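## Task

Dry run EL-3139: lift the lid off the plate and set it at bench position LP1 lying flat within its locators and not upside down. Then carry the plate from the dispenser's stage to the reader's stage, seated there, turned so that well A1 sits at the corner marked 'A1'. Anything that stays put only because the robot is holding it does not count. At the end, open the grippers and pull the arms away.

## Robot and tools

Robot: two 6-joint arms with parallel grippers, left_arm and right_arm (names only, not image sides). The left base sits at (+0.015, +0.287, 0) m, the right at (-0.012, -0.291, 0) m, both facing nearly +x. Scene frame: origin on the table top between the arms, +z up, +x out over the table, left_arm on the +y side. Either arm may be parked out of the way.

Deck hints: LP1 and N1 are bench spots named on the deck. On each labelled item, well A1 lies at the labelled short end, in the corner farther from the labelled long side. A capped bottle next to the DISPENSER is loose and can be knocked over. Occasionally something briefly pulls on a held part or shoves a loose object.

execute_actions takes "actions": a list holding at most one item. An empty list only reports the state. An item {"rows": [...], "steps": n} is a motion of n control steps (n 1 to 15, default 15, each 1/30 s); rows holds 1 to 15 rows, one per step, the last row reused for the remaining steps. An item with only {"steps": n} (up to 300) is a wait, counted from the previous result. Optional "pictures": false drops the images. A rejected call moves nothing.

Each row is one flat list of 14 numbers, each in [-1, 1], covering both arms even if one is idle: left_arm waist, shoulder, elbow, wrist pitch, wrist yaw, wrist roll, opening, then right_arm in the same order. The six joint entries are offsets, not poses: they are measured from that arm's joint angles in the most recent result listing Joint positions (before any such result in the scene, and for later calls within one reply, from wherever the arm is when the motion begins). They are not cumulative row to row. Scale: 1.0 equals 1.264 rad waist, 1.32 shoulder, 1.276 elbow, 1.83 wrist pitch, 1.686 wrist yaw, 2.022 wrist roll. Joint ranges (rad): waist -2.880..2.880, shoulder 0.000..3.142, elbow 0.000..3.019, wrist pitch -1.693..1.571, wrist yaw -1.571..1.571, wrist roll -2.094..2.094. Asking for more than 0.019 rad beyond a range end gets the call refused; actual ends may differ by up to 0.019 rad, and requests past them are clipped, reported as "joint sent to its limit" (possibly about an earlier motion). The opening entry is absolute: +1 fully open, -1 closed.

Motion limits: per step each joint target stays within a lead of its measured angle (0.264 waist, 0.32 shoulder, 0.276 elbow, 0.33 wrist pitch, 0.186 wrist yaw, 0.522 wrist roll rad), and targets are pulled back if they would put the gripper over 70 mm from where it is. Big moves therefore need several calls. Moves of only a few mm may do nothing. An all-zero row is not a pause: it drives the arm back to the reference angles, and arms can sag over repeated actions; to hold an arm, send the offsets to its desired angles in the first call of a reply, zeros after, and push further if it still lags. Between calls the arms keep heading for the last target until they settle or a step is HELD; the simulation keeps running while you think.

Results: a state line per arm gives end_effector_position (m, the point between the finger pads about 1 cm behind the tips) and end_effector_quat_wxyz in the scene frame; it can be off, more at long reach. Fingers point along gripper +z and close along its y. Joint positions and Joint velocities list six joints (rad, rad/s) then pad gap (m; 0.094 fully open). grip_measured is the measured opening on the command scale, each gripper off by up to about 1 mm. To hold something, command roughly 0.03 below grip_measured (less for a lighter grip); pads give about 50 to 62 N, less on parts under about 2 mm thick. "joint command not followed" means a clearance check altered joint targets; HELD marks steps whose row was not (fully) sent. Joint torques are noisy with offsets. MOTOR HOT appears from 85 °C; at 100 °C an OVER-TEMPERATURE FAULT drops that arm until it cools, so avoid long loaded holds.

Cameras: cam_high and cam_low (672x504, fixed) and cam_left_wrist, cam_right_wrist (616x616 fisheye, moving with the hands); calibration gives K, distortion and T_world_to_cam, with small errors. zoom_image takes camera and region [x0, y0, x1, y1] in that camera's pixels (at most 504x504) and returns a closer look at its latest image. read_manual (section "licences") only returns licence text. finished_scene takes scene, the number of the scene being ended; it is final, grades the result, and starts the next scene's task.

Avoid: anything leaving the table (ends the scene), arms striking or pressing each other, dropping or slamming parts, hard pushes, tipping the bottle. Finish with parts resting seated, grippers open and clear.

Each tool is called after "Emit:" as name(argument=value, ...) on one line, values as JSON.

## Session

Emit:
execute_actions(actions=[])

Scene clock: 0.00 s of 9600.00 s.
left_arm: end_effector_position=(+0.3157, +0.6843, +0.3289) grip_measured=+1.000 end_effector_quat_wxyz=(+0.095, +0.079, +0.644, +0.755) | right_arm: end_effector_position=(+0.7333, -0.0636, +0.3651) grip_measured=+1.000 end_effector_quat_wxyz=(+0.514, +0.573, +0.386, +0.509)
Joint positions: left_arm=[ 0.833  1.248  0.623  0.816 -0.582  1.673  0.094] | right_arm=[0.447 1.866 1.547 0.374 0.623 1.727 0.094]
Joint velocities: left_arm=[-0.005 -0.015  0.022 -0.002 -0.037  0.066  0.   ] | right_arm=[-0.005 -0.005 -0.012  0.007  0.066 -0.022  0.   ]
Joint torques (N m, as the arm reports them, + toward a larger angle): no reading
Motor temperatures (°C, as the motors report them): left_arm=[32 30 31 32 31 30] | right_arm=[31 29 30 29 32 31]

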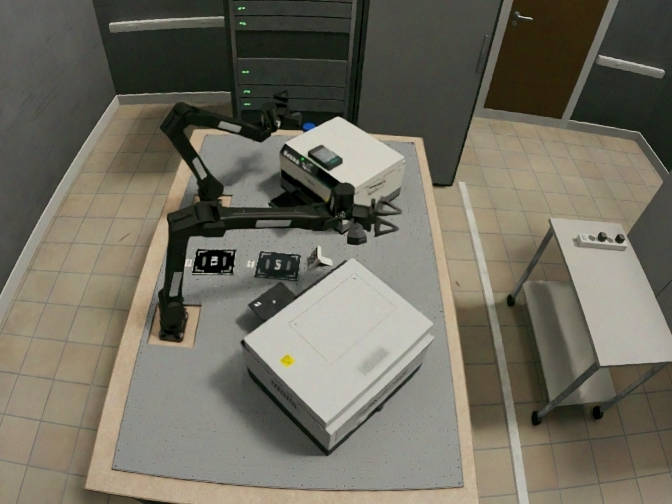

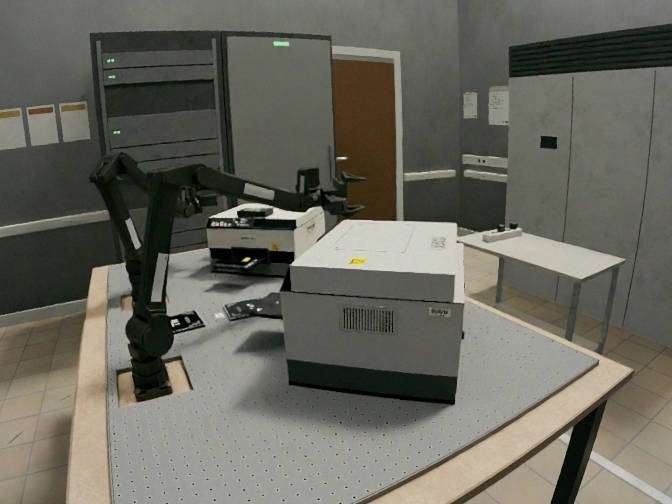

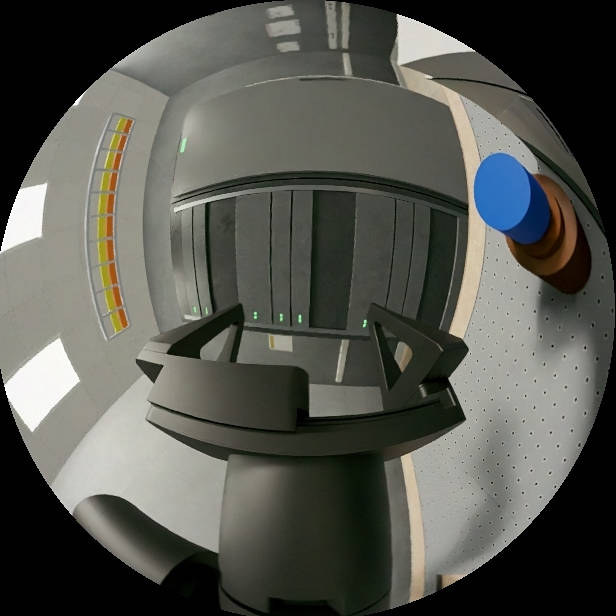

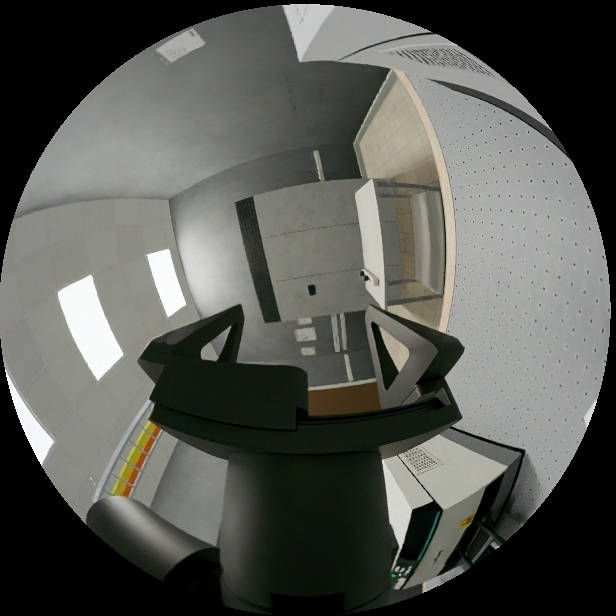

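Emit:
zoom_image(camera="cam_high", region=[150,100,450,340])

Emit:
zoom_image(camera="cam_low", region=[130,190,340,350])

Region (150, 100, 450, 340) of cam_high's 672x504 image, scaled by 1.680, with more detail than that image has; it fills the top 403 rows of this view, and the rest is white.

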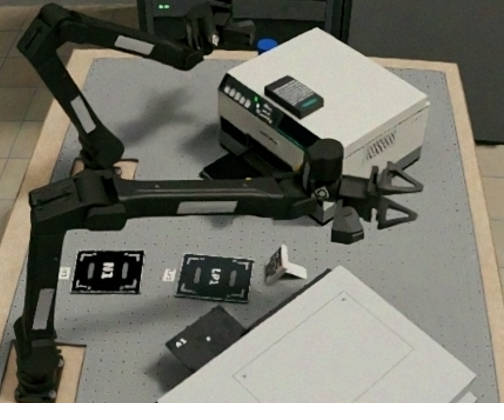

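Region (130, 190, 340, 350) of cam_low's 672x504 image, scaled by 2.400, with more detail than that image has; it fills the top 384 rows of this view, and the rest is white.

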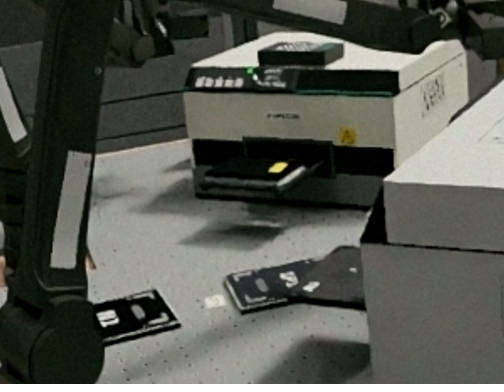

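Emit:
execute_actions(actions=[{"rows":[[0,-0.133,0.455,-0.5,0.345,-0.827,1,-0.12,-0.6,-0.269,-0.3,-0.37,-0.854,1]]}], pictures=false)

Emit:
execute_actions(actions=[{"steps":60}], pictures=false)

Scene clock: 5.77 s of 9600.00 s.
left_arm: end_effector_position=(+0.4144, +0.6514, +0.4418) grip_measured=+1.000 end_effector_quat_wxyz=(+0.454, +0.072, +0.719, +0.522) | right_arm: end_effector_position=(+0.5897, -0.1167, +0.3821) grip_measured=+1.000 end_effector_quat_wxyz=(+0.471, +0.327, +0.731, +0.371)
Joint positions: left_arm=[ 0.834  1.115  0.99   0.083 -0.021  0.953  0.094] | right_arm=[ 0.317  1.374  1.206 -0.118  0.048  1.101  0.094]
Joint velocities: left_arm=[ 0.005 -0.063  0.891 -1.16   0.183 -1.722  0.   ] | right_arm=[-0.015 -0.991 -0.017 -0.188 -0.242 -1.018  0.   ]
Joint torques (N m, as the arm reports them, + toward a larger angle): left_arm=[  1.55 -10.22  16.34   1.35  -0.11  -0.11] | right_arm=[ -0.94 -11.77  11.11   2.56  -0.03  -0.12]
Motor temperatures (°C, as the motors report them): left_arm=[32 30 32 32 31 30] | right_arm=[31 30 32 29 32 31]
Steps of this call (steps 1 to 90: nothing new was sent; then 2.27 s passed at rest; steps 91 to 105: all 15 steps of this action). Readings (joint positions):
91: left_arm=[0.834 1.243 0.628 0.793 -0.549 1.643] | right_arm=[0.443 1.856 1.532 0.352 0.579 1.694]
92: left_arm=[0.834 1.234 0.638 0.743 -0.505 1.601] | right_arm=[0.439 1.828 1.494 0.300 0.525 1.646]
94: left_arm=[0.834 1.211 0.671 0.651 -0.418 1.515] | right_arm=[0.418 1.755 1.394 0.193 0.426 1.552]
98: left_arm=[0.834 1.160 0.766 0.453 -0.228 1.329] | right_arm=[0.356 1.604 1.251 -0.009 0.233 1.362]
105: the state above

Scene clock: 7.77 s of 9600.00 s.
left_arm: end_effector_position=(+0.4061, +0.6397, +0.5271) grip_measured=+1.000 end_effector_quat_wxyz=(+0.658, -0.251, +0.661, +0.258) | right_arm: end_effector_position=(+0.4916, -0.1436, +0.5332) grip_measured=+1.000 end_effector_quat_wxyz=(+0.684, -0.097, +0.716, +0.103)
Joint positions: left_arm=[ 0.834  1.072  1.155 -0.084 -0.003  0.011  0.094] | right_arm=[ 0.308  1.072  1.2   -0.171  0.002  0.014  0.094]
Joint velocities: left_arm=[-0.005 -0.005 -0.007 -0.007 -0.022  0.022  0.   ] | right_arm=[-0.015 -0.015 -0.017  0.002  0.066  0.007  0.   ]
Joint torques (N m, as the arm reports them, + toward a larger angle): left_arm=[ 1.33 -8.04 15.14  1.35 -0.03 -0.09] | right_arm=[-1.44 -5.48 11.58  2.57 -0.09 -0.07]
Motor temperatures (°C, as the motors report them): left_arm=[32 30 33 32 31 30] | right_arm=[31 30 32 29 32 31]
Steps of this call (steps 1 to 45: the robot went on to your last target; steps 46 to 60: nothing new was sent). Readings (joint positions):
1: left_arm=[0.834 1.113 1.020 0.047 -0.015 0.891] | right_arm=[0.317 1.340 1.206 -0.124 0.038 1.063]
2: left_arm=[0.834 1.111 1.048 0.015 -0.010 0.822] | right_arm=[0.317 1.306 1.206 -0.129 0.029 1.021]
4: left_arm=[0.834 1.105 1.097 -0.036 -0.004 0.656] | right_arm=[0.317 1.235 1.206 -0.141 0.016 0.914]
8: left_arm=[0.834 1.085 1.151 -0.073 -0.003 0.301] | right_arm=[0.313 1.095 1.206 -0.161 0.002 0.560]
60: the state above
All arms were judged still, so your last target was given up. Only a new action makes them travel on or press farther. Fingers that are still opening or closing keep moving.

Emit:
execute_actions(actions=[{"rows":[[-0.556,0,0.06,-0.83,0,0,1,0,0,0,-0.78,0,0,1]]}], pictures=false)

Emit:
execute_actions(actions=[{"steps":60}])

Scene clock: 8.70 s of 9600.00 s.
left_arm: end_effector_position=(+0.4352, +0.3074, +0.3304) grip_measured=+1.000 end_effector_quat_wxyz=(+0.300, -0.019, +0.954, +0.009) | right_arm: end_effector_position=(+0.2856, -0.2041, +0.2975) grip_measured=+1.000 end_effector_quat_wxyz=(+0.064, -0.135, +0.989, +0.009)
Joint positions: left_arm=[ 0.151  1.071  1.167 -1.058  0.001  0.011  0.094] | right_arm=[ 0.308  1.069  1.19  -1.562  0.002  0.014  0.094]
Joint velocities: left_arm=[-1.167  0.015  0.022 -3.065  0.125  0.007  0.   ] | right_arm=[-0.005 -0.005 -0.012 -0.662  0.037 -0.007  0.   ]
Joint torques (N m, as the arm reports them, + toward a larger angle): left_arm=[ 5.02 -7.67 15.96  1.19 -0.44 -0.01] | right_arm=[-0.42 -3.93 10.75  1.73  0.03  0.08]
Motor temperatures (°C, as the motors report them): left_arm=[32 30 33 32 31 30] | right_arm=[31 30 32 29 32 31]
Steps of this call (steps 1 to 13: nothing new was sent; steps 14 to 28: all 15 steps of this action). Readings (joint positions):
14: left_arm=[0.825 1.072 1.157 -0.113 -0.007 0.011] | right_arm=[0.308 1.072 1.203 -0.222 0.002 0.014]
15: left_arm=[0.803 1.070 1.162 -0.171 -0.010 0.011] | right_arm=[0.308 1.068 1.208 -0.326 0.002 0.014]
17: left_arm=[0.725 1.070 1.163 -0.286 -0.010 0.011] | right_arm=[0.308 1.063 1.206 -0.536 0.002 0.014]
21: left_arm=[0.524 1.071 1.163 -0.525 -0.007 0.011] | right_arm=[0.308 1.067 1.199 -0.962 0.002 0.014]
28: the state above

Scene clock: 10.70 s of 9600.00 s.
left_arm: end_effector_position=(+0.3152, +0.2921, +0.2885) grip_measured=+1.000 end_effector_quat_wxyz=(+0.041, -0.004, +0.999, +0.001) | right_arm: end_effector_position=(+0.2786, -0.2062, +0.2966) grip_measured=+1.000 end_effector_quat_wxyz=(+0.050, -0.135, +0.990, +0.007)
Joint positions: left_arm=[ 0.119  1.071  1.171 -1.587 -0.001  0.011  0.094] | right_arm=[ 0.308  1.069  1.19  -1.591  0.002  0.014  0.094]
Joint velocities: left_arm=[ 0.005  0.005 -0.007 -0.027  0.081 -0.051  0.   ] | right_arm=[ 0.005 -0.005  0.027 -0.007  0.095  0.022  0.   ]
Joint torques (N m, as the arm reports them, + toward a larger angle): left_arm=[ 2.86 -6.37 15.08 -0.11 -0.2   0.12] | right_arm=[-0.4  -3.9  10.68  0.78  0.03  0.08]
Motor temperatures (°C, as the motors report them): left_arm=[32 30 34 32 31 30] | right_arm=[31 30 32 29 32 31]
Steps of this call (steps 1 to 30: the robot went on to your last target; steps 31 to 60: nothing new was sent). Readings (joint positions):
1: left_arm=[0.120 1.071 1.167 -1.161 0.003 0.011] | right_arm=[0.308 1.069 1.190 -1.577 0.002 0.014]
2: left_arm=[0.104 1.071 1.167 -1.265 0.004 0.011] | right_arm=[0.308 1.069 1.190 -1.585 0.002 0.014]
4: left_arm=[0.104 1.071 1.167 -1.459 0.001 0.011] | right_arm=[0.308 1.069 1.190 -1.590 0.002 0.014]
8: left_arm=[0.118 1.071 1.167 -1.578 -0.001 0.011] | right_arm=[0.308 1.069 1.190 -1.591 0.002 0.014]
60: the state above
All arms were judged still, so your last target was given up. Only a new action makes them travel on or press farther. Fingers that are still opening or closing keep moving.
camera_calibration (this result's frames):
cam_left_wrist: T_world_to_cam=[[0.00735704, -0.99993, -0.0092544, 0.294132], [-0.851811, -0.0111144, 0.523731, 0.128163], [-0.523797, 0.00402989, -0.851834, 0.538359], [0, 0, 0, 1]] pos_world=[0.388997, 0.293366, 0.394192]
cam_right_wrist: T_world_to_cam=[[0.273263, -0.961821, -0.0151097, -0.269936], [-0.826799, -0.242873, 0.507362, 0.0347022], [-0.491661, -0.126151, -0.861601, 0.493734], [0, 0, 0, 1]] pos_world=[0.345205, -0.188917, 0.403716]

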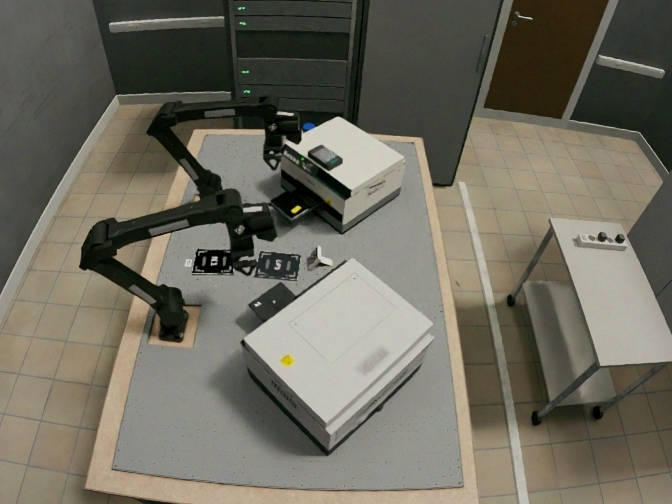

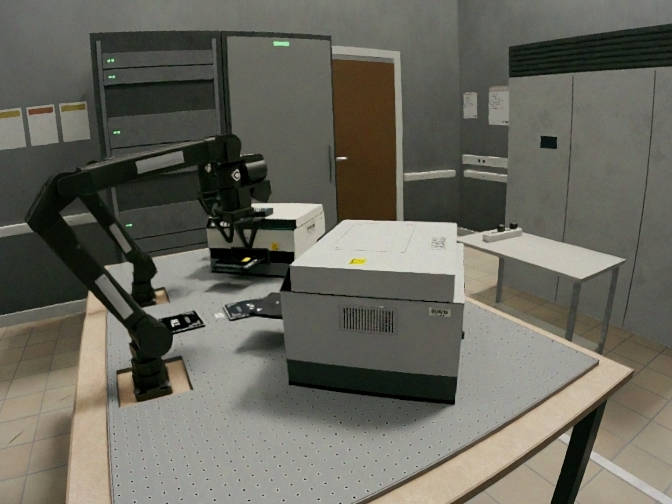

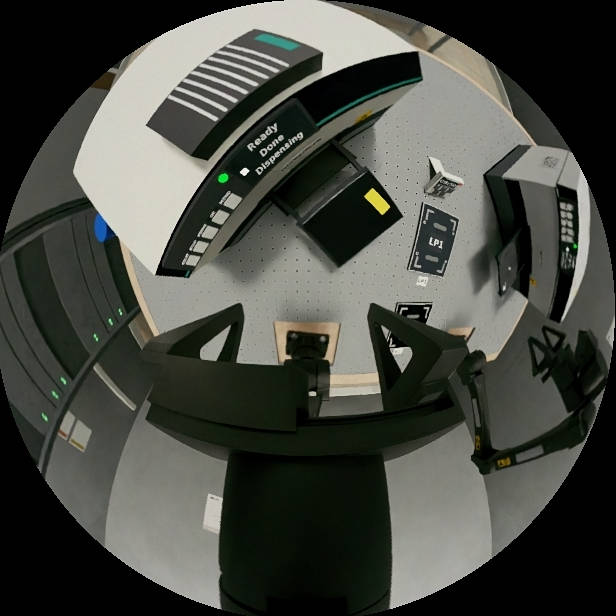

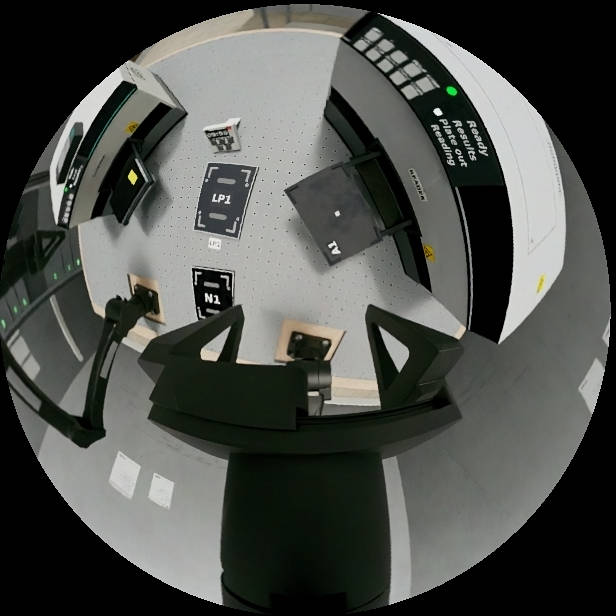

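Emit:
zoom_image(camera="cam_left_wrist", region=[250,120,490,310])

Emit:
zoom_image(camera="cam_right_wrist", region=[90,110,430,330])

Emit:
zoom_image(camera="cam_high", region=[230,170,350,330])

Emit:
zoom_image(camera="cam_low", region=[190,230,300,330])

Region (250, 120, 490, 310) of cam_left_wrist's 616x616 image, scaled by 2.100, with more detail than that image has; it fills the top 399 rows of this view, and the rest is white.

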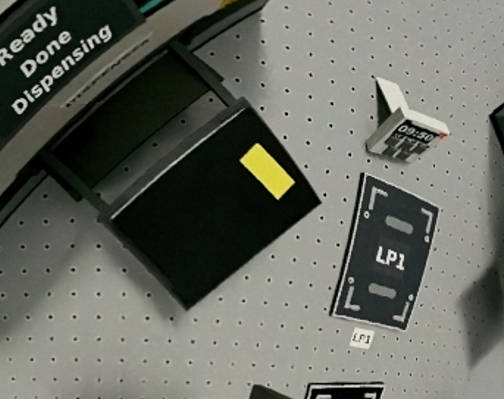

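Region (90, 110, 430, 330) of cam_right_wrist's 616x616 image, scaled by 1.482, with more detail than that image has; it fills the top 326 rows of this view, and the rest is white.

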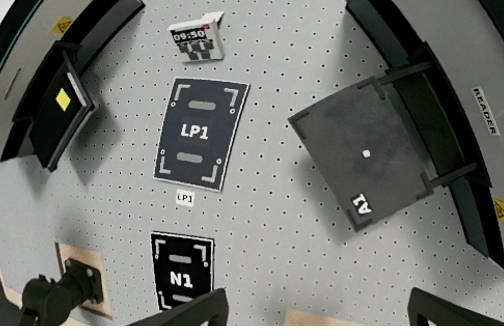

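Region (230, 170, 350, 330) of cam_high's 672x504 image, scaled by 3.150, with more detail than that image has; it fills the left 378 columns of this view, and the rest is white.

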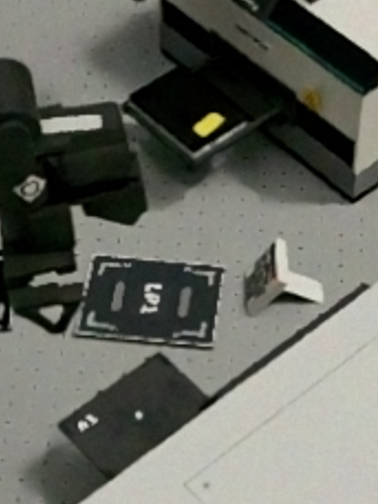

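Region (190, 230, 300, 330) of cam_low's 672x504 image, scaled by 4.582, with more detail than that image has; it fills the top 458 rows of this view, and the rest is white.

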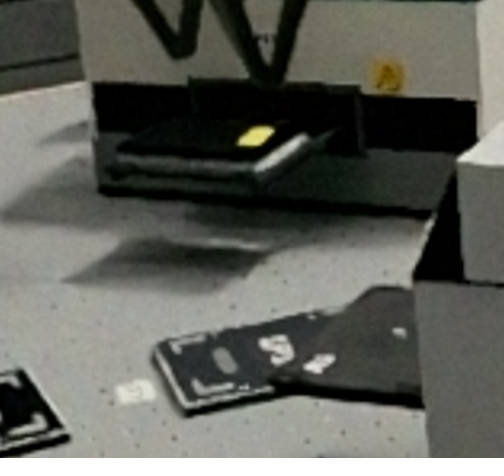

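Emit:
execute_actions(actions=[{"rows":[[-0.159,0.2,0,0.109,0,0.3,1,-0.4,0,0,0,0,0,1]]}], pictures=false)

Emit:
execute_actions(actions=[{"steps":30}])

Scene clock: 15.50 s of 9600.00 s.
left_arm: end_effector_position=(+0.3848, +0.2156, +0.1910) grip_measured=+1.000 end_effector_quat_wxyz=(-0.017, +0.370, +0.929, -0.003) | right_arm: end_effector_position=(+0.2822, -0.3623, +0.2966) grip_measured=+1.000 end_effector_quat_wxyz=(+0.050, +0.123, +0.991, -0.008)
Joint positions: left_arm=[-0.089  1.366  1.16  -1.399 -0.     0.57   0.094] | right_arm=[-0.212  1.069  1.19  -1.591  0.004  0.014  0.094]
Joint velocities: left_arm=[-0.015 -0.142  0.022  0.007 -0.022  0.227  0.   ] | right_arm=[ 0.142 -0.005  0.007 -0.002  0.007  0.037  0.   ]
Joint torques (N m, as the arm reports them, + toward a larger angle): left_arm=[  1.62 -12.39  10.22   0.59  -0.15   0.13] | right_arm=[ 0.33 -4.13  9.96  1.12 -0.04  0.08]
Motor temperatures (°C, as the motors report them): left_arm=[32 30 35 32 31 30] | right_arm=[31 30 33 29 32 31]
Steps of this call (steps 1 to 90: nothing new was sent; then 1.30 s passed at rest; steps 91 to 105: all 15 steps of this action). Readings (joint positions):
91: left_arm=[0.114 1.078 1.171 -1.578 -0.003 0.046] | right_arm=[0.293 1.069 1.190 -1.591 -0.005 0.014]
92: left_arm=[0.097 1.092 1.171 -1.554 -0.004 0.097] | right_arm=[0.249 1.069 1.190 -1.591 -0.008 0.014]
94: left_arm=[0.044 1.148 1.171 -1.504 -0.004 0.206] | right_arm=[0.108 1.069 1.190 -1.591 -0.006 0.014]
98: left_arm=[-0.060 1.304 1.171 -1.418 -0.001 0.426] | right_arm=[-0.187 1.069 1.190 -1.591 0.006 0.014]
105: the state above

Scene clock: 16.50 s of 9600.00 s.
left_arm: end_effector_position=(+0.3840, +0.2158, +0.1958) grip_measured=+1.000 end_effector_quat_wxyz=(-0.011, +0.388, +0.922, -0.002) | right_arm: end_effector_position=(+0.2826, -0.3607, +0.2966) grip_measured=+1.000 end_effector_quat_wxyz=(+0.050, +0.121, +0.991, -0.007)
Joint positions: left_arm=[-0.089  1.353  1.16  -1.399 -0.     0.608  0.094] | right_arm=[-0.206  1.069  1.19  -1.591  0.004  0.014  0.094]
Joint velocities: left_arm=[-0.015  0.005  0.002  0.012 -0.022 -0.051  0.   ] | right_arm=[-0.005 -0.015  0.007 -0.007  0.051 -0.007  0.   ]
Joint torques (N m, as the arm reports them, + toward a larger angle): left_arm=[  1.93 -11.81  10.28   0.67  -0.14   0.15] | right_arm=[ 0.31 -4.1   9.91  1.12 -0.06  0.08]
Motor temperatures (°C, as the motors report them): left_arm=[32 30 35 32 31 30] | right_arm=[31 30 33 29 32 31]
Steps of this call (steps 1 to 30: the robot went on to your last target). Readings (joint positions):
1: left_arm=[-0.089 1.363 1.160 -1.399 -0.000 0.578] | right_arm=[-0.208 1.069 1.190 -1.591 0.004 0.014]
2: left_arm=[-0.089 1.360 1.160 -1.399 -0.000 0.584] | right_arm=[-0.207 1.069 1.190 -1.591 0.004 0.014]
4: left_arm=[-0.089 1.355 1.160 -1.399 -0.000 0.592] | right_arm=[-0.206 1.069 1.190 -1.591 0.004 0.014]
8: left_arm=[-0.089 1.353 1.160 -1.399 -0.000 0.602] | right_arm=[-0.206 1.069 1.190 -1.591 0.004 0.014]
30: the state above
All arms were judged still, so your last target was given up. Only a new action makes them travel on or press farther. Fingers that are still opening or closing keep moving.
camera_calibration (this result's frames):
cam_left_wrist: T_world_to_cam=[[-0.715905, -0.698182, 0.00454263, 0.426334], [-0.552978, 0.570963, 0.606809, -0.0221895], [-0.426257, 0.431906, -0.794835, 0.354782], [0, 0, 0, 1]] pos_world=[0.444173, 0.157096, 0.293521]
cam_right_wrist: T_world_to_cam=[[-0.235023, -0.971906, -0.0127945, -0.280315], [-0.839094, 0.196228, 0.507361, 0.162316], [-0.490596, 0.129977, -0.861639, 0.568291], [0, 0, 0, 1]] pos_world=[0.349119, -0.378156, 0.403722]

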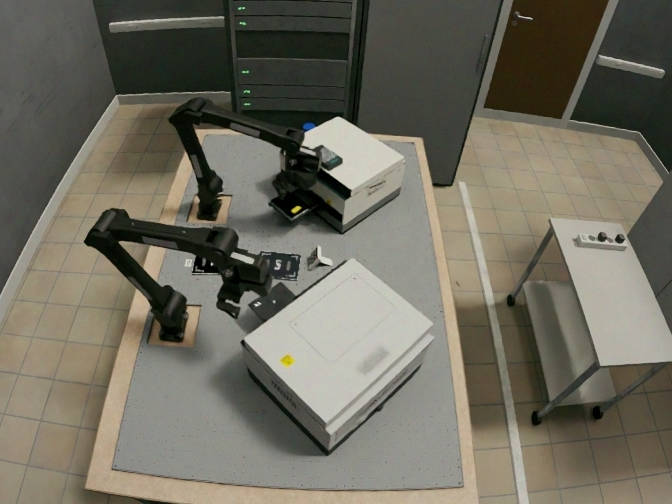

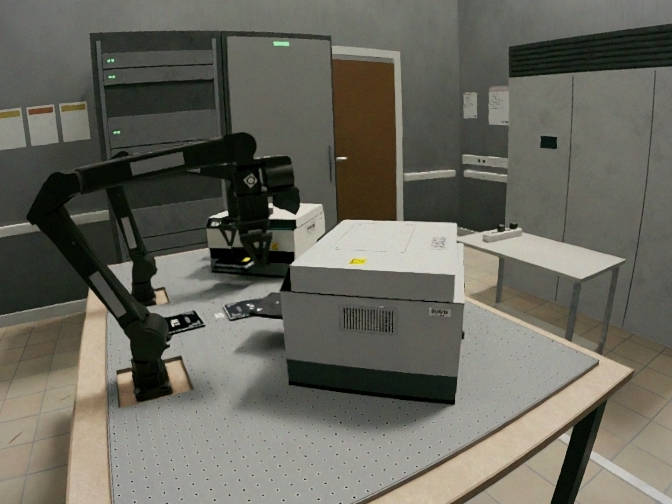

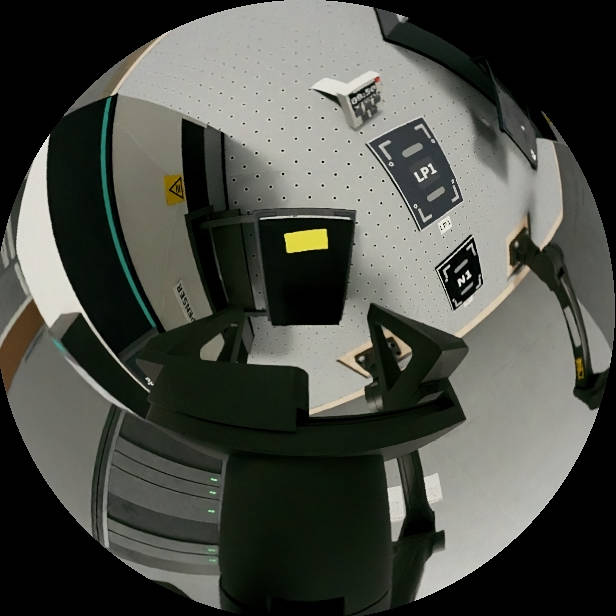

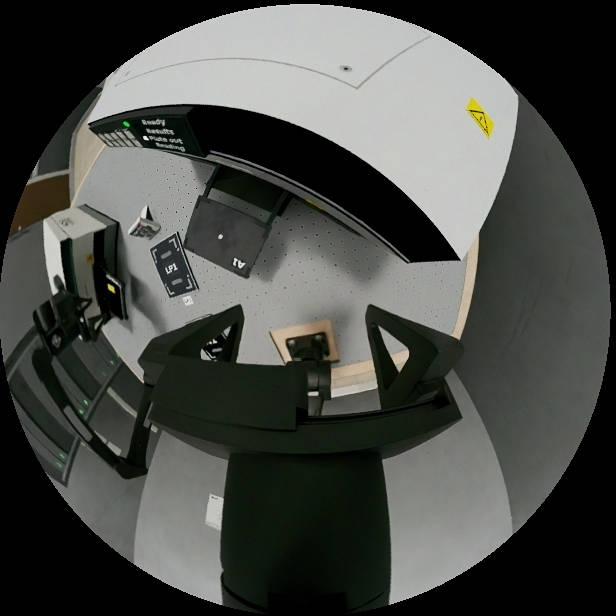

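Emit:
execute_actions(actions=[{"rows":[[0,0.004,-0.03,0.03,0,0,1,0,0,0,0,0,0,1],[0,0.008,-0.06,0.06,0,0,1,0,0,0,0,0,0,1],[0,0.012,-0.088,0.09,0,0,1,0,0,0,0,0,0,1]]}], pictures=false)

Emit:
execute_actions(actions=[{"steps":15}])

Scene clock: 19.30 s of 9600.00 s.
left_arm: end_effector_position=(+0.3794, +0.2166, +0.1466) grip_measured=+1.000 end_effector_quat_wxyz=(-0.003, +0.388, +0.922, -0.001) | right_arm: end_effector_position=(+0.2826, -0.3607, +0.2966) grip_measured=+1.000 end_effector_quat_wxyz=(+0.050, +0.121, +0.991, -0.007)
Joint positions: left_arm=[-0.089  1.366  1.039 -1.251 -0.     0.608  0.094] | right_arm=[-0.206  1.069  1.19  -1.591  0.004  0.014  0.094]
Joint velocities: left_arm=[ 0.015  0.015 -0.002  0.007 -0.037 -0.066  0.   ] | right_arm=[-0.015 -0.015 -0.002 -0.017 -0.037  0.022  0.   ]
Joint torques (N m, as the arm reports them, + toward a larger angle): left_arm=[ 1.52 -9.37  9.8   0.82 -0.09  0.02] | right_arm=[-0.38 -4.13  9.91  1.12  0.03  0.08]
Motor temperatures (°C, as the motors report them): left_arm=[32 31 35 32 31 30] | right_arm=[31 30 33 29 32 31]
Steps of this call (steps 1 to 69: nothing new was sent; steps 70 to 84: all 15 steps of this action). Readings (joint positions):
70: left_arm=[-0.089 1.353 1.155 -1.392 -0.000 0.608] | right_arm=[-0.206 1.069 1.190 -1.591 0.004 0.014]
71: left_arm=[-0.089 1.352 1.144 -1.370 -0.000 0.608] | right_arm=[-0.206 1.069 1.190 -1.591 0.004 0.014]
73: left_arm=[-0.089 1.352 1.099 -1.297 -0.000 0.608] | right_arm=[-0.206 1.069 1.190 -1.591 0.004 0.014]
77: left_arm=[-0.089 1.364 1.041 -1.260 -0.000 0.608] | right_arm=[-0.206 1.069 1.190 -1.591 0.004 0.014]
84: the state above

Scene clock: 19.80 s of 9600.00 s.
left_arm: end_effector_position=(+0.3794, +0.2166, +0.1466) grip_measured=+1.000 end_effector_quat_wxyz=(-0.003, +0.388, +0.922, -0.001) | right_arm: end_effector_position=(+0.2826, -0.3607, +0.2966) grip_measured=+1.000 end_effector_quat_wxyz=(+0.050, +0.121, +0.991, -0.007)
Joint positions: left_arm=[-0.089  1.366  1.039 -1.251 -0.     0.608  0.094] | right_arm=[-0.206  1.069  1.19  -1.591  0.004  0.014  0.094]
Joint velocities: left_arm=[ 0.015 -0.024 -0.002  0.027  0.037  0.051  0.   ] | right_arm=[ 0.005 -0.015  0.002 -0.007 -0.081 -0.051  0.   ]
Joint torques (N m, as the arm reports them, + toward a larger angle): left_arm=[ 1.32 -9.61  9.85  0.85 -0.07 -0.01] | right_arm=[-0.38 -4.12  9.91  1.12  0.03  0.08]
Motor temperatures (°C, as the motors report them): left_arm=[32 31 35 32 31 30] | right_arm=[31 30 33 29 32 31]
Steps of this call (steps 1 to 15: the robot went on to your last target). Readings (joint positions):
1: left_arm=[-0.089 1.366 1.039 -1.251 -0.000 0.608] | right_arm=[-0.206 1.069 1.190 -1.591 0.004 0.014]
2: left_arm=[-0.089 1.366 1.039 -1.251 -0.000 0.608] | right_arm=[-0.206 1.069 1.190 -1.591 0.004 0.014]
4: left_arm=[-0.089 1.366 1.039 -1.251 -0.000 0.608] | right_arm=[-0.206 1.069 1.190 -1.591 0.004 0.014]
8: left_arm=[-0.089 1.366 1.039 -1.251 -0.000 0.608] | right_arm=[-0.206 1.069 1.190 -1.591 0.004 0.014]
15: the state above
All arms were judged still, so your last target was given up. Only a new action makes them travel on or press farther. Fingers that are still opening or closing keep moving.
camera_calibration (this result's frames):
cam_left_wrist: T_world_to_cam=[[-0.71591, -0.698182, -0.00397044, 0.42517], [-0.561774, 0.572643, 0.597067, 0.00903412], [-0.414588, 0.429677, -0.802181, 0.310554], [0, 0, 0, 1]] pos_world=[0.43821, 0.158235, 0.245414]
cam_right_wrist: T_world_to_cam=[[-0.235023, -0.971906, -0.0127945, -0.280315], [-0.839094, 0.196228, 0.507361, 0.162316], [-0.490596, 0.129977, -0.861639, 0.568291], [0, 0, 0, 1]] pos_world=[0.349119, -0.378156, 0.403722]

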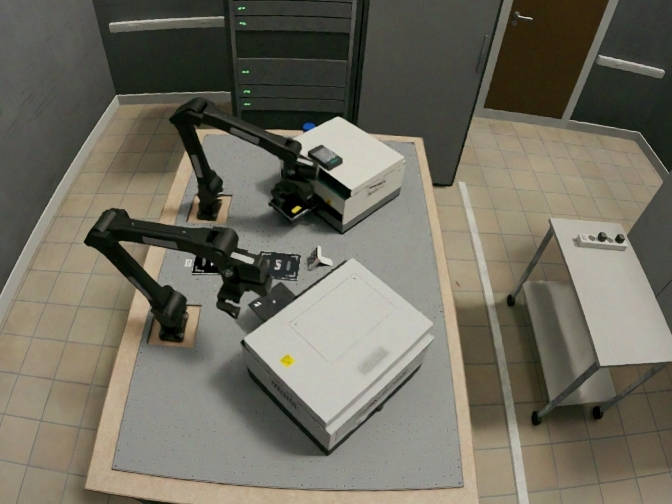

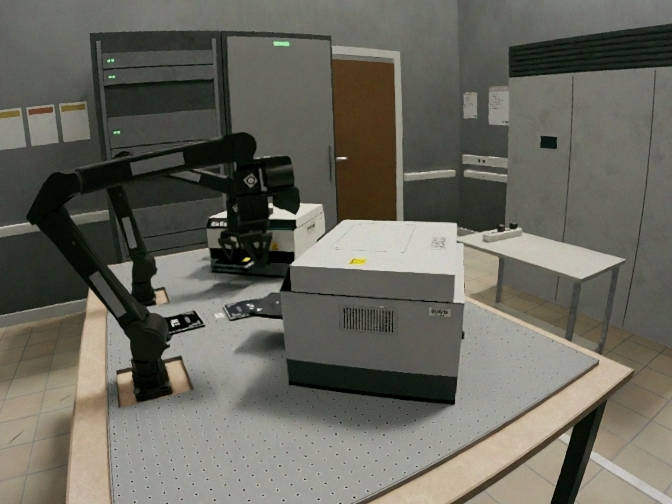

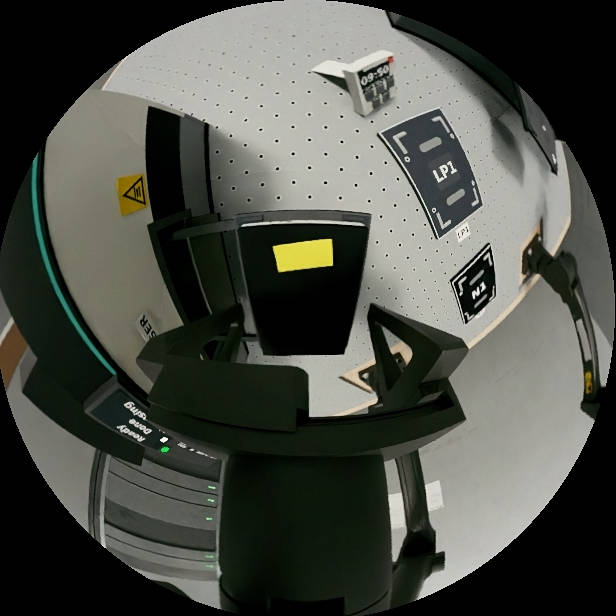

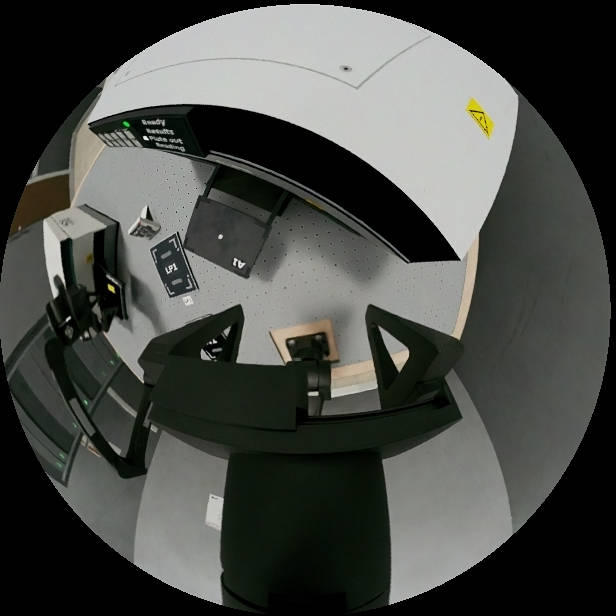

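Emit:
execute_actions(actions=[{"rows":[[0,0.023,-0.02,0.043,0,0,1,0,0,0,0,0,0,1]]}])

Emit:
zoom_image(camera="cam_left_wrist", region=[190,190,420,390])

Scene clock: 22.07 s of 9600.00 s.
left_arm: end_effector_position=(+0.3863, +0.2153, +0.1325) grip_measured=+1.000 end_effector_quat_wxyz=(+0.008, +0.388, +0.922, +0.002) | right_arm: end_effector_position=(+0.2826, -0.3607, +0.2966) grip_measured=+1.000 end_effector_quat_wxyz=(+0.050, +0.121, +0.991, -0.007)
Joint positions: left_arm=[-0.089  1.383  1.016 -1.188 -0.     0.608  0.094] | right_arm=[-0.206  1.069  1.19  -1.591  0.004  0.014  0.094]
Joint velocities: left_arm=[-0.005 -0.015 -0.002  0.002 -0.081 -0.022  0.   ] | right_arm=[-0.005  0.015 -0.002 -0.007  0.007  0.037  0.   ]
Joint torques (N m, as the arm reports them, + toward a larger angle): left_arm=[ 1.72 -9.34  8.81  0.88 -0.13  0.01] | right_arm=[-0.4  -4.13  9.91  1.13  0.03  0.08]
Motor temperatures (°C, as the motors report them): left_arm=[32 31 35 32 31 30] | right_arm=[31 30 33 29 32 31]
Steps of this call (steps 1 to 53: nothing new was sent; steps 54 to 68: all 15 steps of this action). Readings (joint positions):
54: left_arm=[-0.089 1.366 1.036 -1.241 -0.000 0.608] | right_arm=[-0.206 1.069 1.190 -1.591 0.004 0.014]
55: left_arm=[-0.089 1.366 1.032 -1.221 -0.000 0.608] | right_arm=[-0.206 1.069 1.190 -1.591 0.004 0.014]
57: left_arm=[-0.089 1.372 1.024 -1.198 -0.000 0.608] | right_arm=[-0.206 1.069 1.190 -1.591 0.004 0.014]
61: left_arm=[-0.089 1.382 1.017 -1.190 -0.000 0.608] | right_arm=[-0.206 1.069 1.190 -1.591 0.004 0.014]
68: the state above
camera_calibration (this result's frames):
cam_left_wrist: T_world_to_cam=[[-0.71568, -0.698226, -0.0168469, 0.43074], [-0.574809, 0.575133, 0.58208, 0.0285488], [-0.396734, 0.426266, -0.812957, 0.297913], [0, 0, 0, 1]] pos_world=[0.442874, 0.157344, 0.232829]
cam_right_wrist: T_world_to_cam=[[-0.235023, -0.971906, -0.0127945, -0.280315], [-0.839094, 0.196228, 0.507361, 0.162316], [-0.490596, 0.129977, -0.861639, 0.568291], [0, 0, 0, 1]] pos_world=[0.349119, -0.378156, 0.403722]

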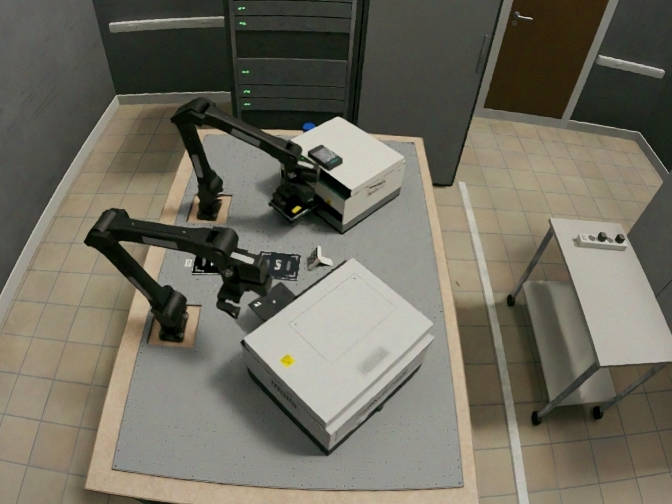

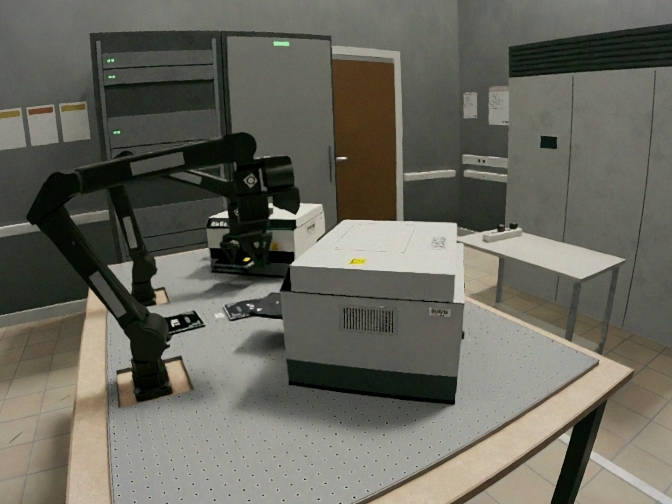

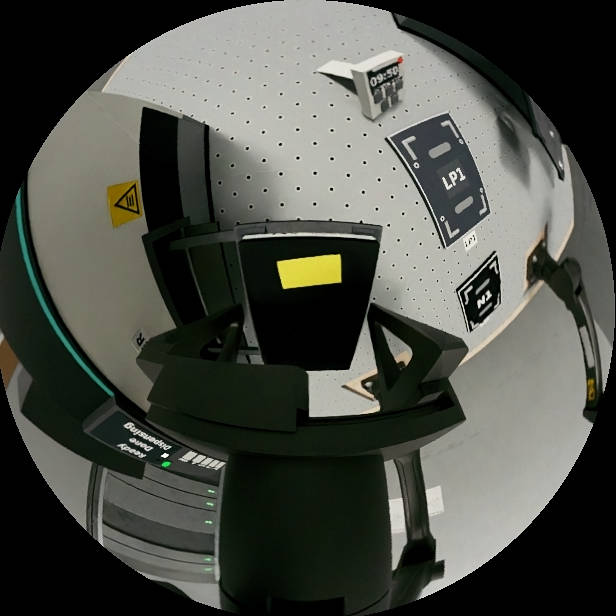

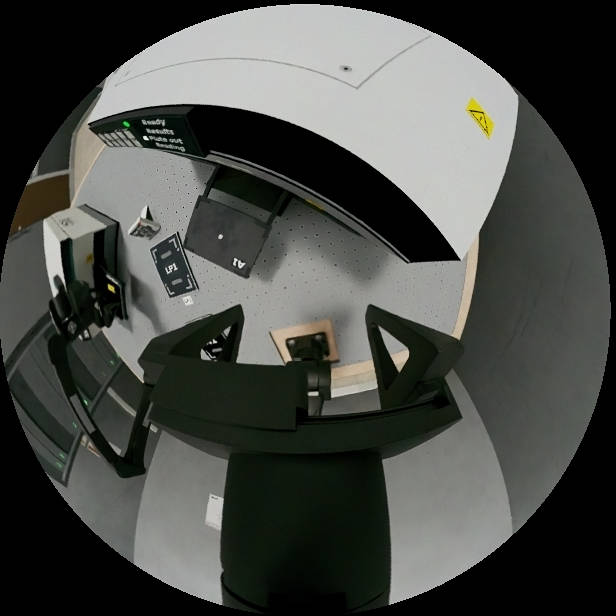

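Region (190, 190, 420, 390) of cam_left_wrist's 616x616 image, scaled by 2.191, with more detail than that image has; it fills the top 438 rows of this view, and the rest is white.

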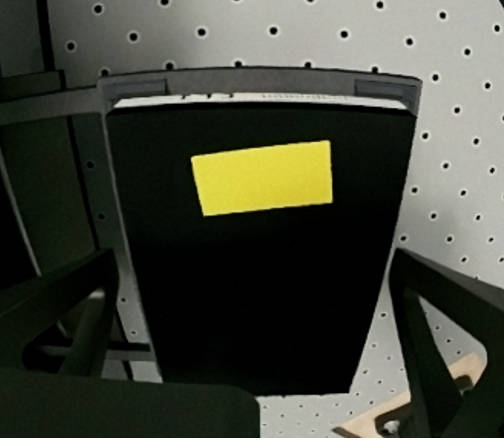

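Emit:
execute_actions(actions=[{"rows":[[0,0,-0.008,0,0,0,1,0,0,0,0,0,0,1]],"steps":12}], pictures=false)

Emit:
execute_actions(actions=[{"rows":[[0,0,0.006,0,0,0,0.78,0,0,0,0,0,0,1]]}])

Emit:
zoom_image(camera="cam_high", region=[255,170,335,240])

Scene clock: 24.13 s of 9600.00 s.
left_arm: end_effector_position=(+0.3844, +0.2157, +0.1307) grip_measured=+1.000 end_effector_quat_wxyz=(+0.005, +0.388, +0.922, +0.001) | right_arm: end_effector_position=(+0.2826, -0.3607, +0.2966) grip_measured=+1.000 end_effector_quat_wxyz=(+0.050, +0.121, +0.991, -0.007)
Joint positions: left_arm=[-0.089  1.383  1.011 -1.188 -0.     0.608  0.094] | right_arm=[-0.206  1.069  1.19  -1.591  0.004  0.014  0.094]
Joint velocities: left_arm=[-0.005 -0.015 -0.012 -0.002  0.037 -0.022  0.   ] | right_arm=[-0.005  0.005 -0.007  0.007 -0.081 -0.007  0.   ]
Joint torques (N m, as the arm reports them, + toward a larger angle): left_arm=[ 1.66 -9.8   8.42  0.1  -0.1   0.  ] | right_arm=[-0.38 -4.09  9.91  1.12  0.03  0.08]
Motor temperatures (°C, as the motors report them): left_arm=[32 31 34 32 31 30] | right_arm=[31 30 33 29 32 31]
Steps of this call (steps 1 to 15: the robot went on to your last target; steps 16 to 50: nothing new was sent; steps 51 to 62: all 12 steps of this action). Readings (joint positions):
51: left_arm=[-0.089 1.383 1.016 -1.188 -0.000 0.608] | right_arm=[-0.206 1.069 1.190 -1.591 0.004 0.014]
52: left_arm=[-0.089 1.383 1.015 -1.188 -0.000 0.608] | right_arm=[-0.206 1.069 1.190 -1.591 0.004 0.014]
54: left_arm=[-0.089 1.383 1.013 -1.188 -0.000 0.608] | right_arm=[-0.206 1.069 1.190 -1.591 0.004 0.014]
58: left_arm=[-0.089 1.383 1.011 -1.188 -0.000 0.608] | right_arm=[-0.206 1.069 1.190 -1.591 0.004 0.014]
62: the state above

Scene clock: 24.63 s of 9600.00 s.
left_arm: end_effector_position=(+0.3844, +0.2157, +0.1307) grip_measured=+0.794 end_effector_quat_wxyz=(+0.005, +0.388, +0.922, +0.001) | right_arm: end_effector_position=(+0.2826, -0.3607, +0.2966) grip_measured=+1.000 end_effector_quat_wxyz=(+0.050, +0.121, +0.991, -0.007)
Joint positions: left_arm=[-0.089  1.383  1.011 -1.188 -0.     0.608  0.084] | right_arm=[-0.206  1.069  1.19  -1.591  0.004  0.014  0.094]
Joint velocities: left_arm=[ 0.005  0.005 -0.002  0.017 -0.007  0.022  0.   ] | right_arm=[-0.015 -0.005 -0.007 -0.002 -0.051  0.081  0.   ]
Joint torques (N m, as the arm reports them, + toward a larger angle): left_arm=[  0.67 -11.02   9.51   0.36  -0.09   0.04] | right_arm=[-0.42 -4.11  9.91  1.13  0.03  0.08]
Motor temperatures (°C, as the motors report them): left_arm=[32 31 34 32 31 30] | right_arm=[31 30 33 29 32 31]
Steps of this call (steps 1 to 15: all 15 steps of this action). Readings (joint positions):
1: left_arm=[-0.089 1.383 1.011 -1.188 -0.000 0.608] | right_arm=[-0.206 1.069 1.190 -1.591 0.004 0.014]
2: left_arm=[-0.089 1.383 1.011 -1.188 -0.000 0.608] | right_arm=[-0.206 1.069 1.190 -1.591 0.004 0.014]
4: left_arm=[-0.089 1.383 1.011 -1.188 -0.000 0.608] | right_arm=[-0.206 1.069 1.190 -1.591 0.004 0.014]
8: left_arm=[-0.089 1.383 1.011 -1.188 -0.000 0.608] | right_arm=[-0.206 1.069 1.190 -1.591 0.004 0.014]
15: the state above
camera_calibration (this result's frames):
cam_left_wrist: T_world_to_cam=[[-0.715755, -0.698211, -0.0140102, 0.429276], [-0.571965, 0.57459, 0.585408, 0.0268956], [-0.400688, 0.427022, -0.810618, 0.296622], [0, 0, 0, 1]] pos_world=[0.441493, 0.157608, 0.230716]
cam_right_wrist: T_world_to_cam=[[-0.235023, -0.971906, -0.0127945, -0.280315], [-0.839094, 0.196228, 0.507361, 0.162316], [-0.490596, 0.129977, -0.861639, 0.568291], [0, 0, 0, 1]] pos_world=[0.349119, -0.378156, 0.403722]

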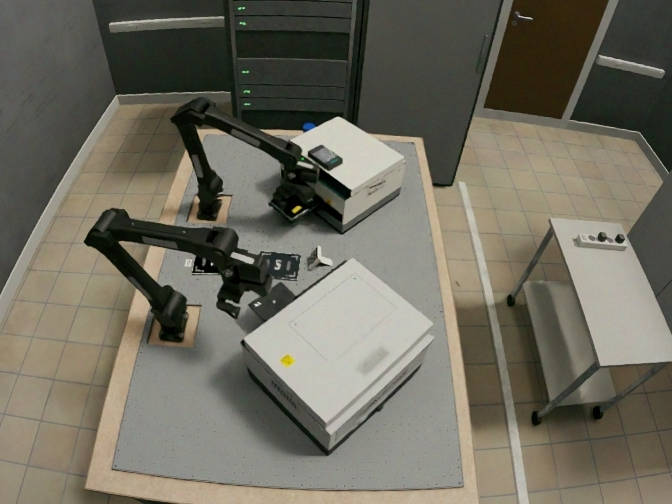

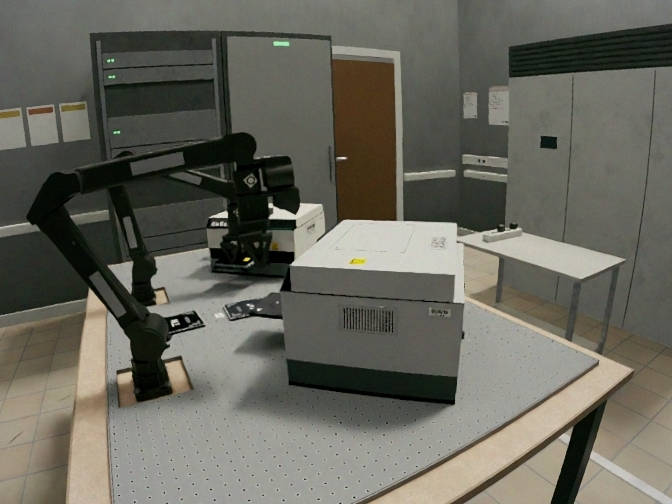

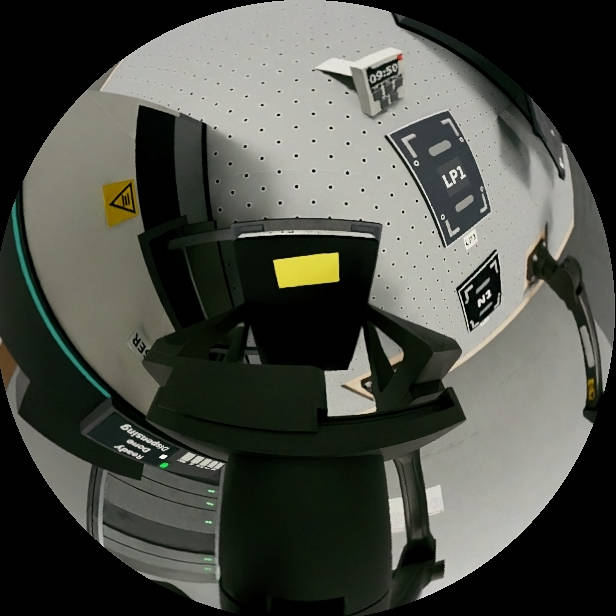

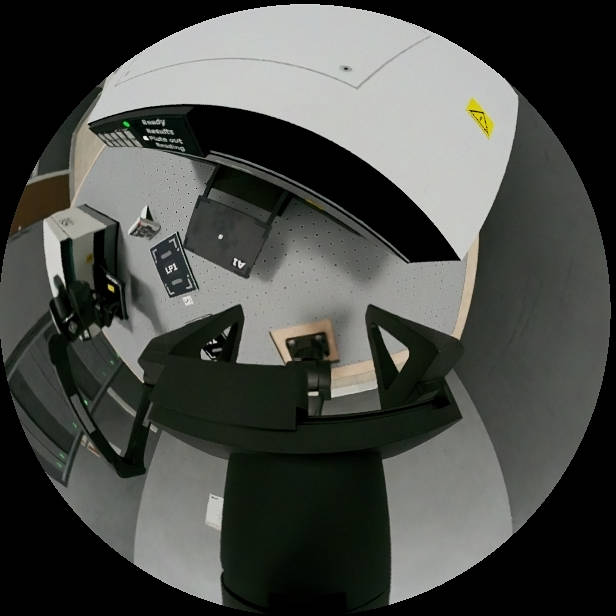

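Region (255, 170, 335, 240) of cam_high's 672x504 image, scaled by 6.300, with more detail than that image has; it fills the top 441 rows of this view, and the rest is white.

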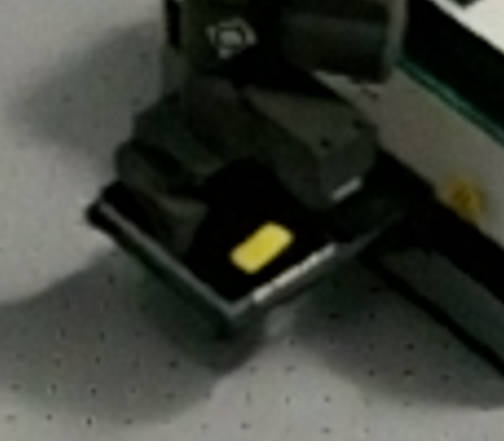

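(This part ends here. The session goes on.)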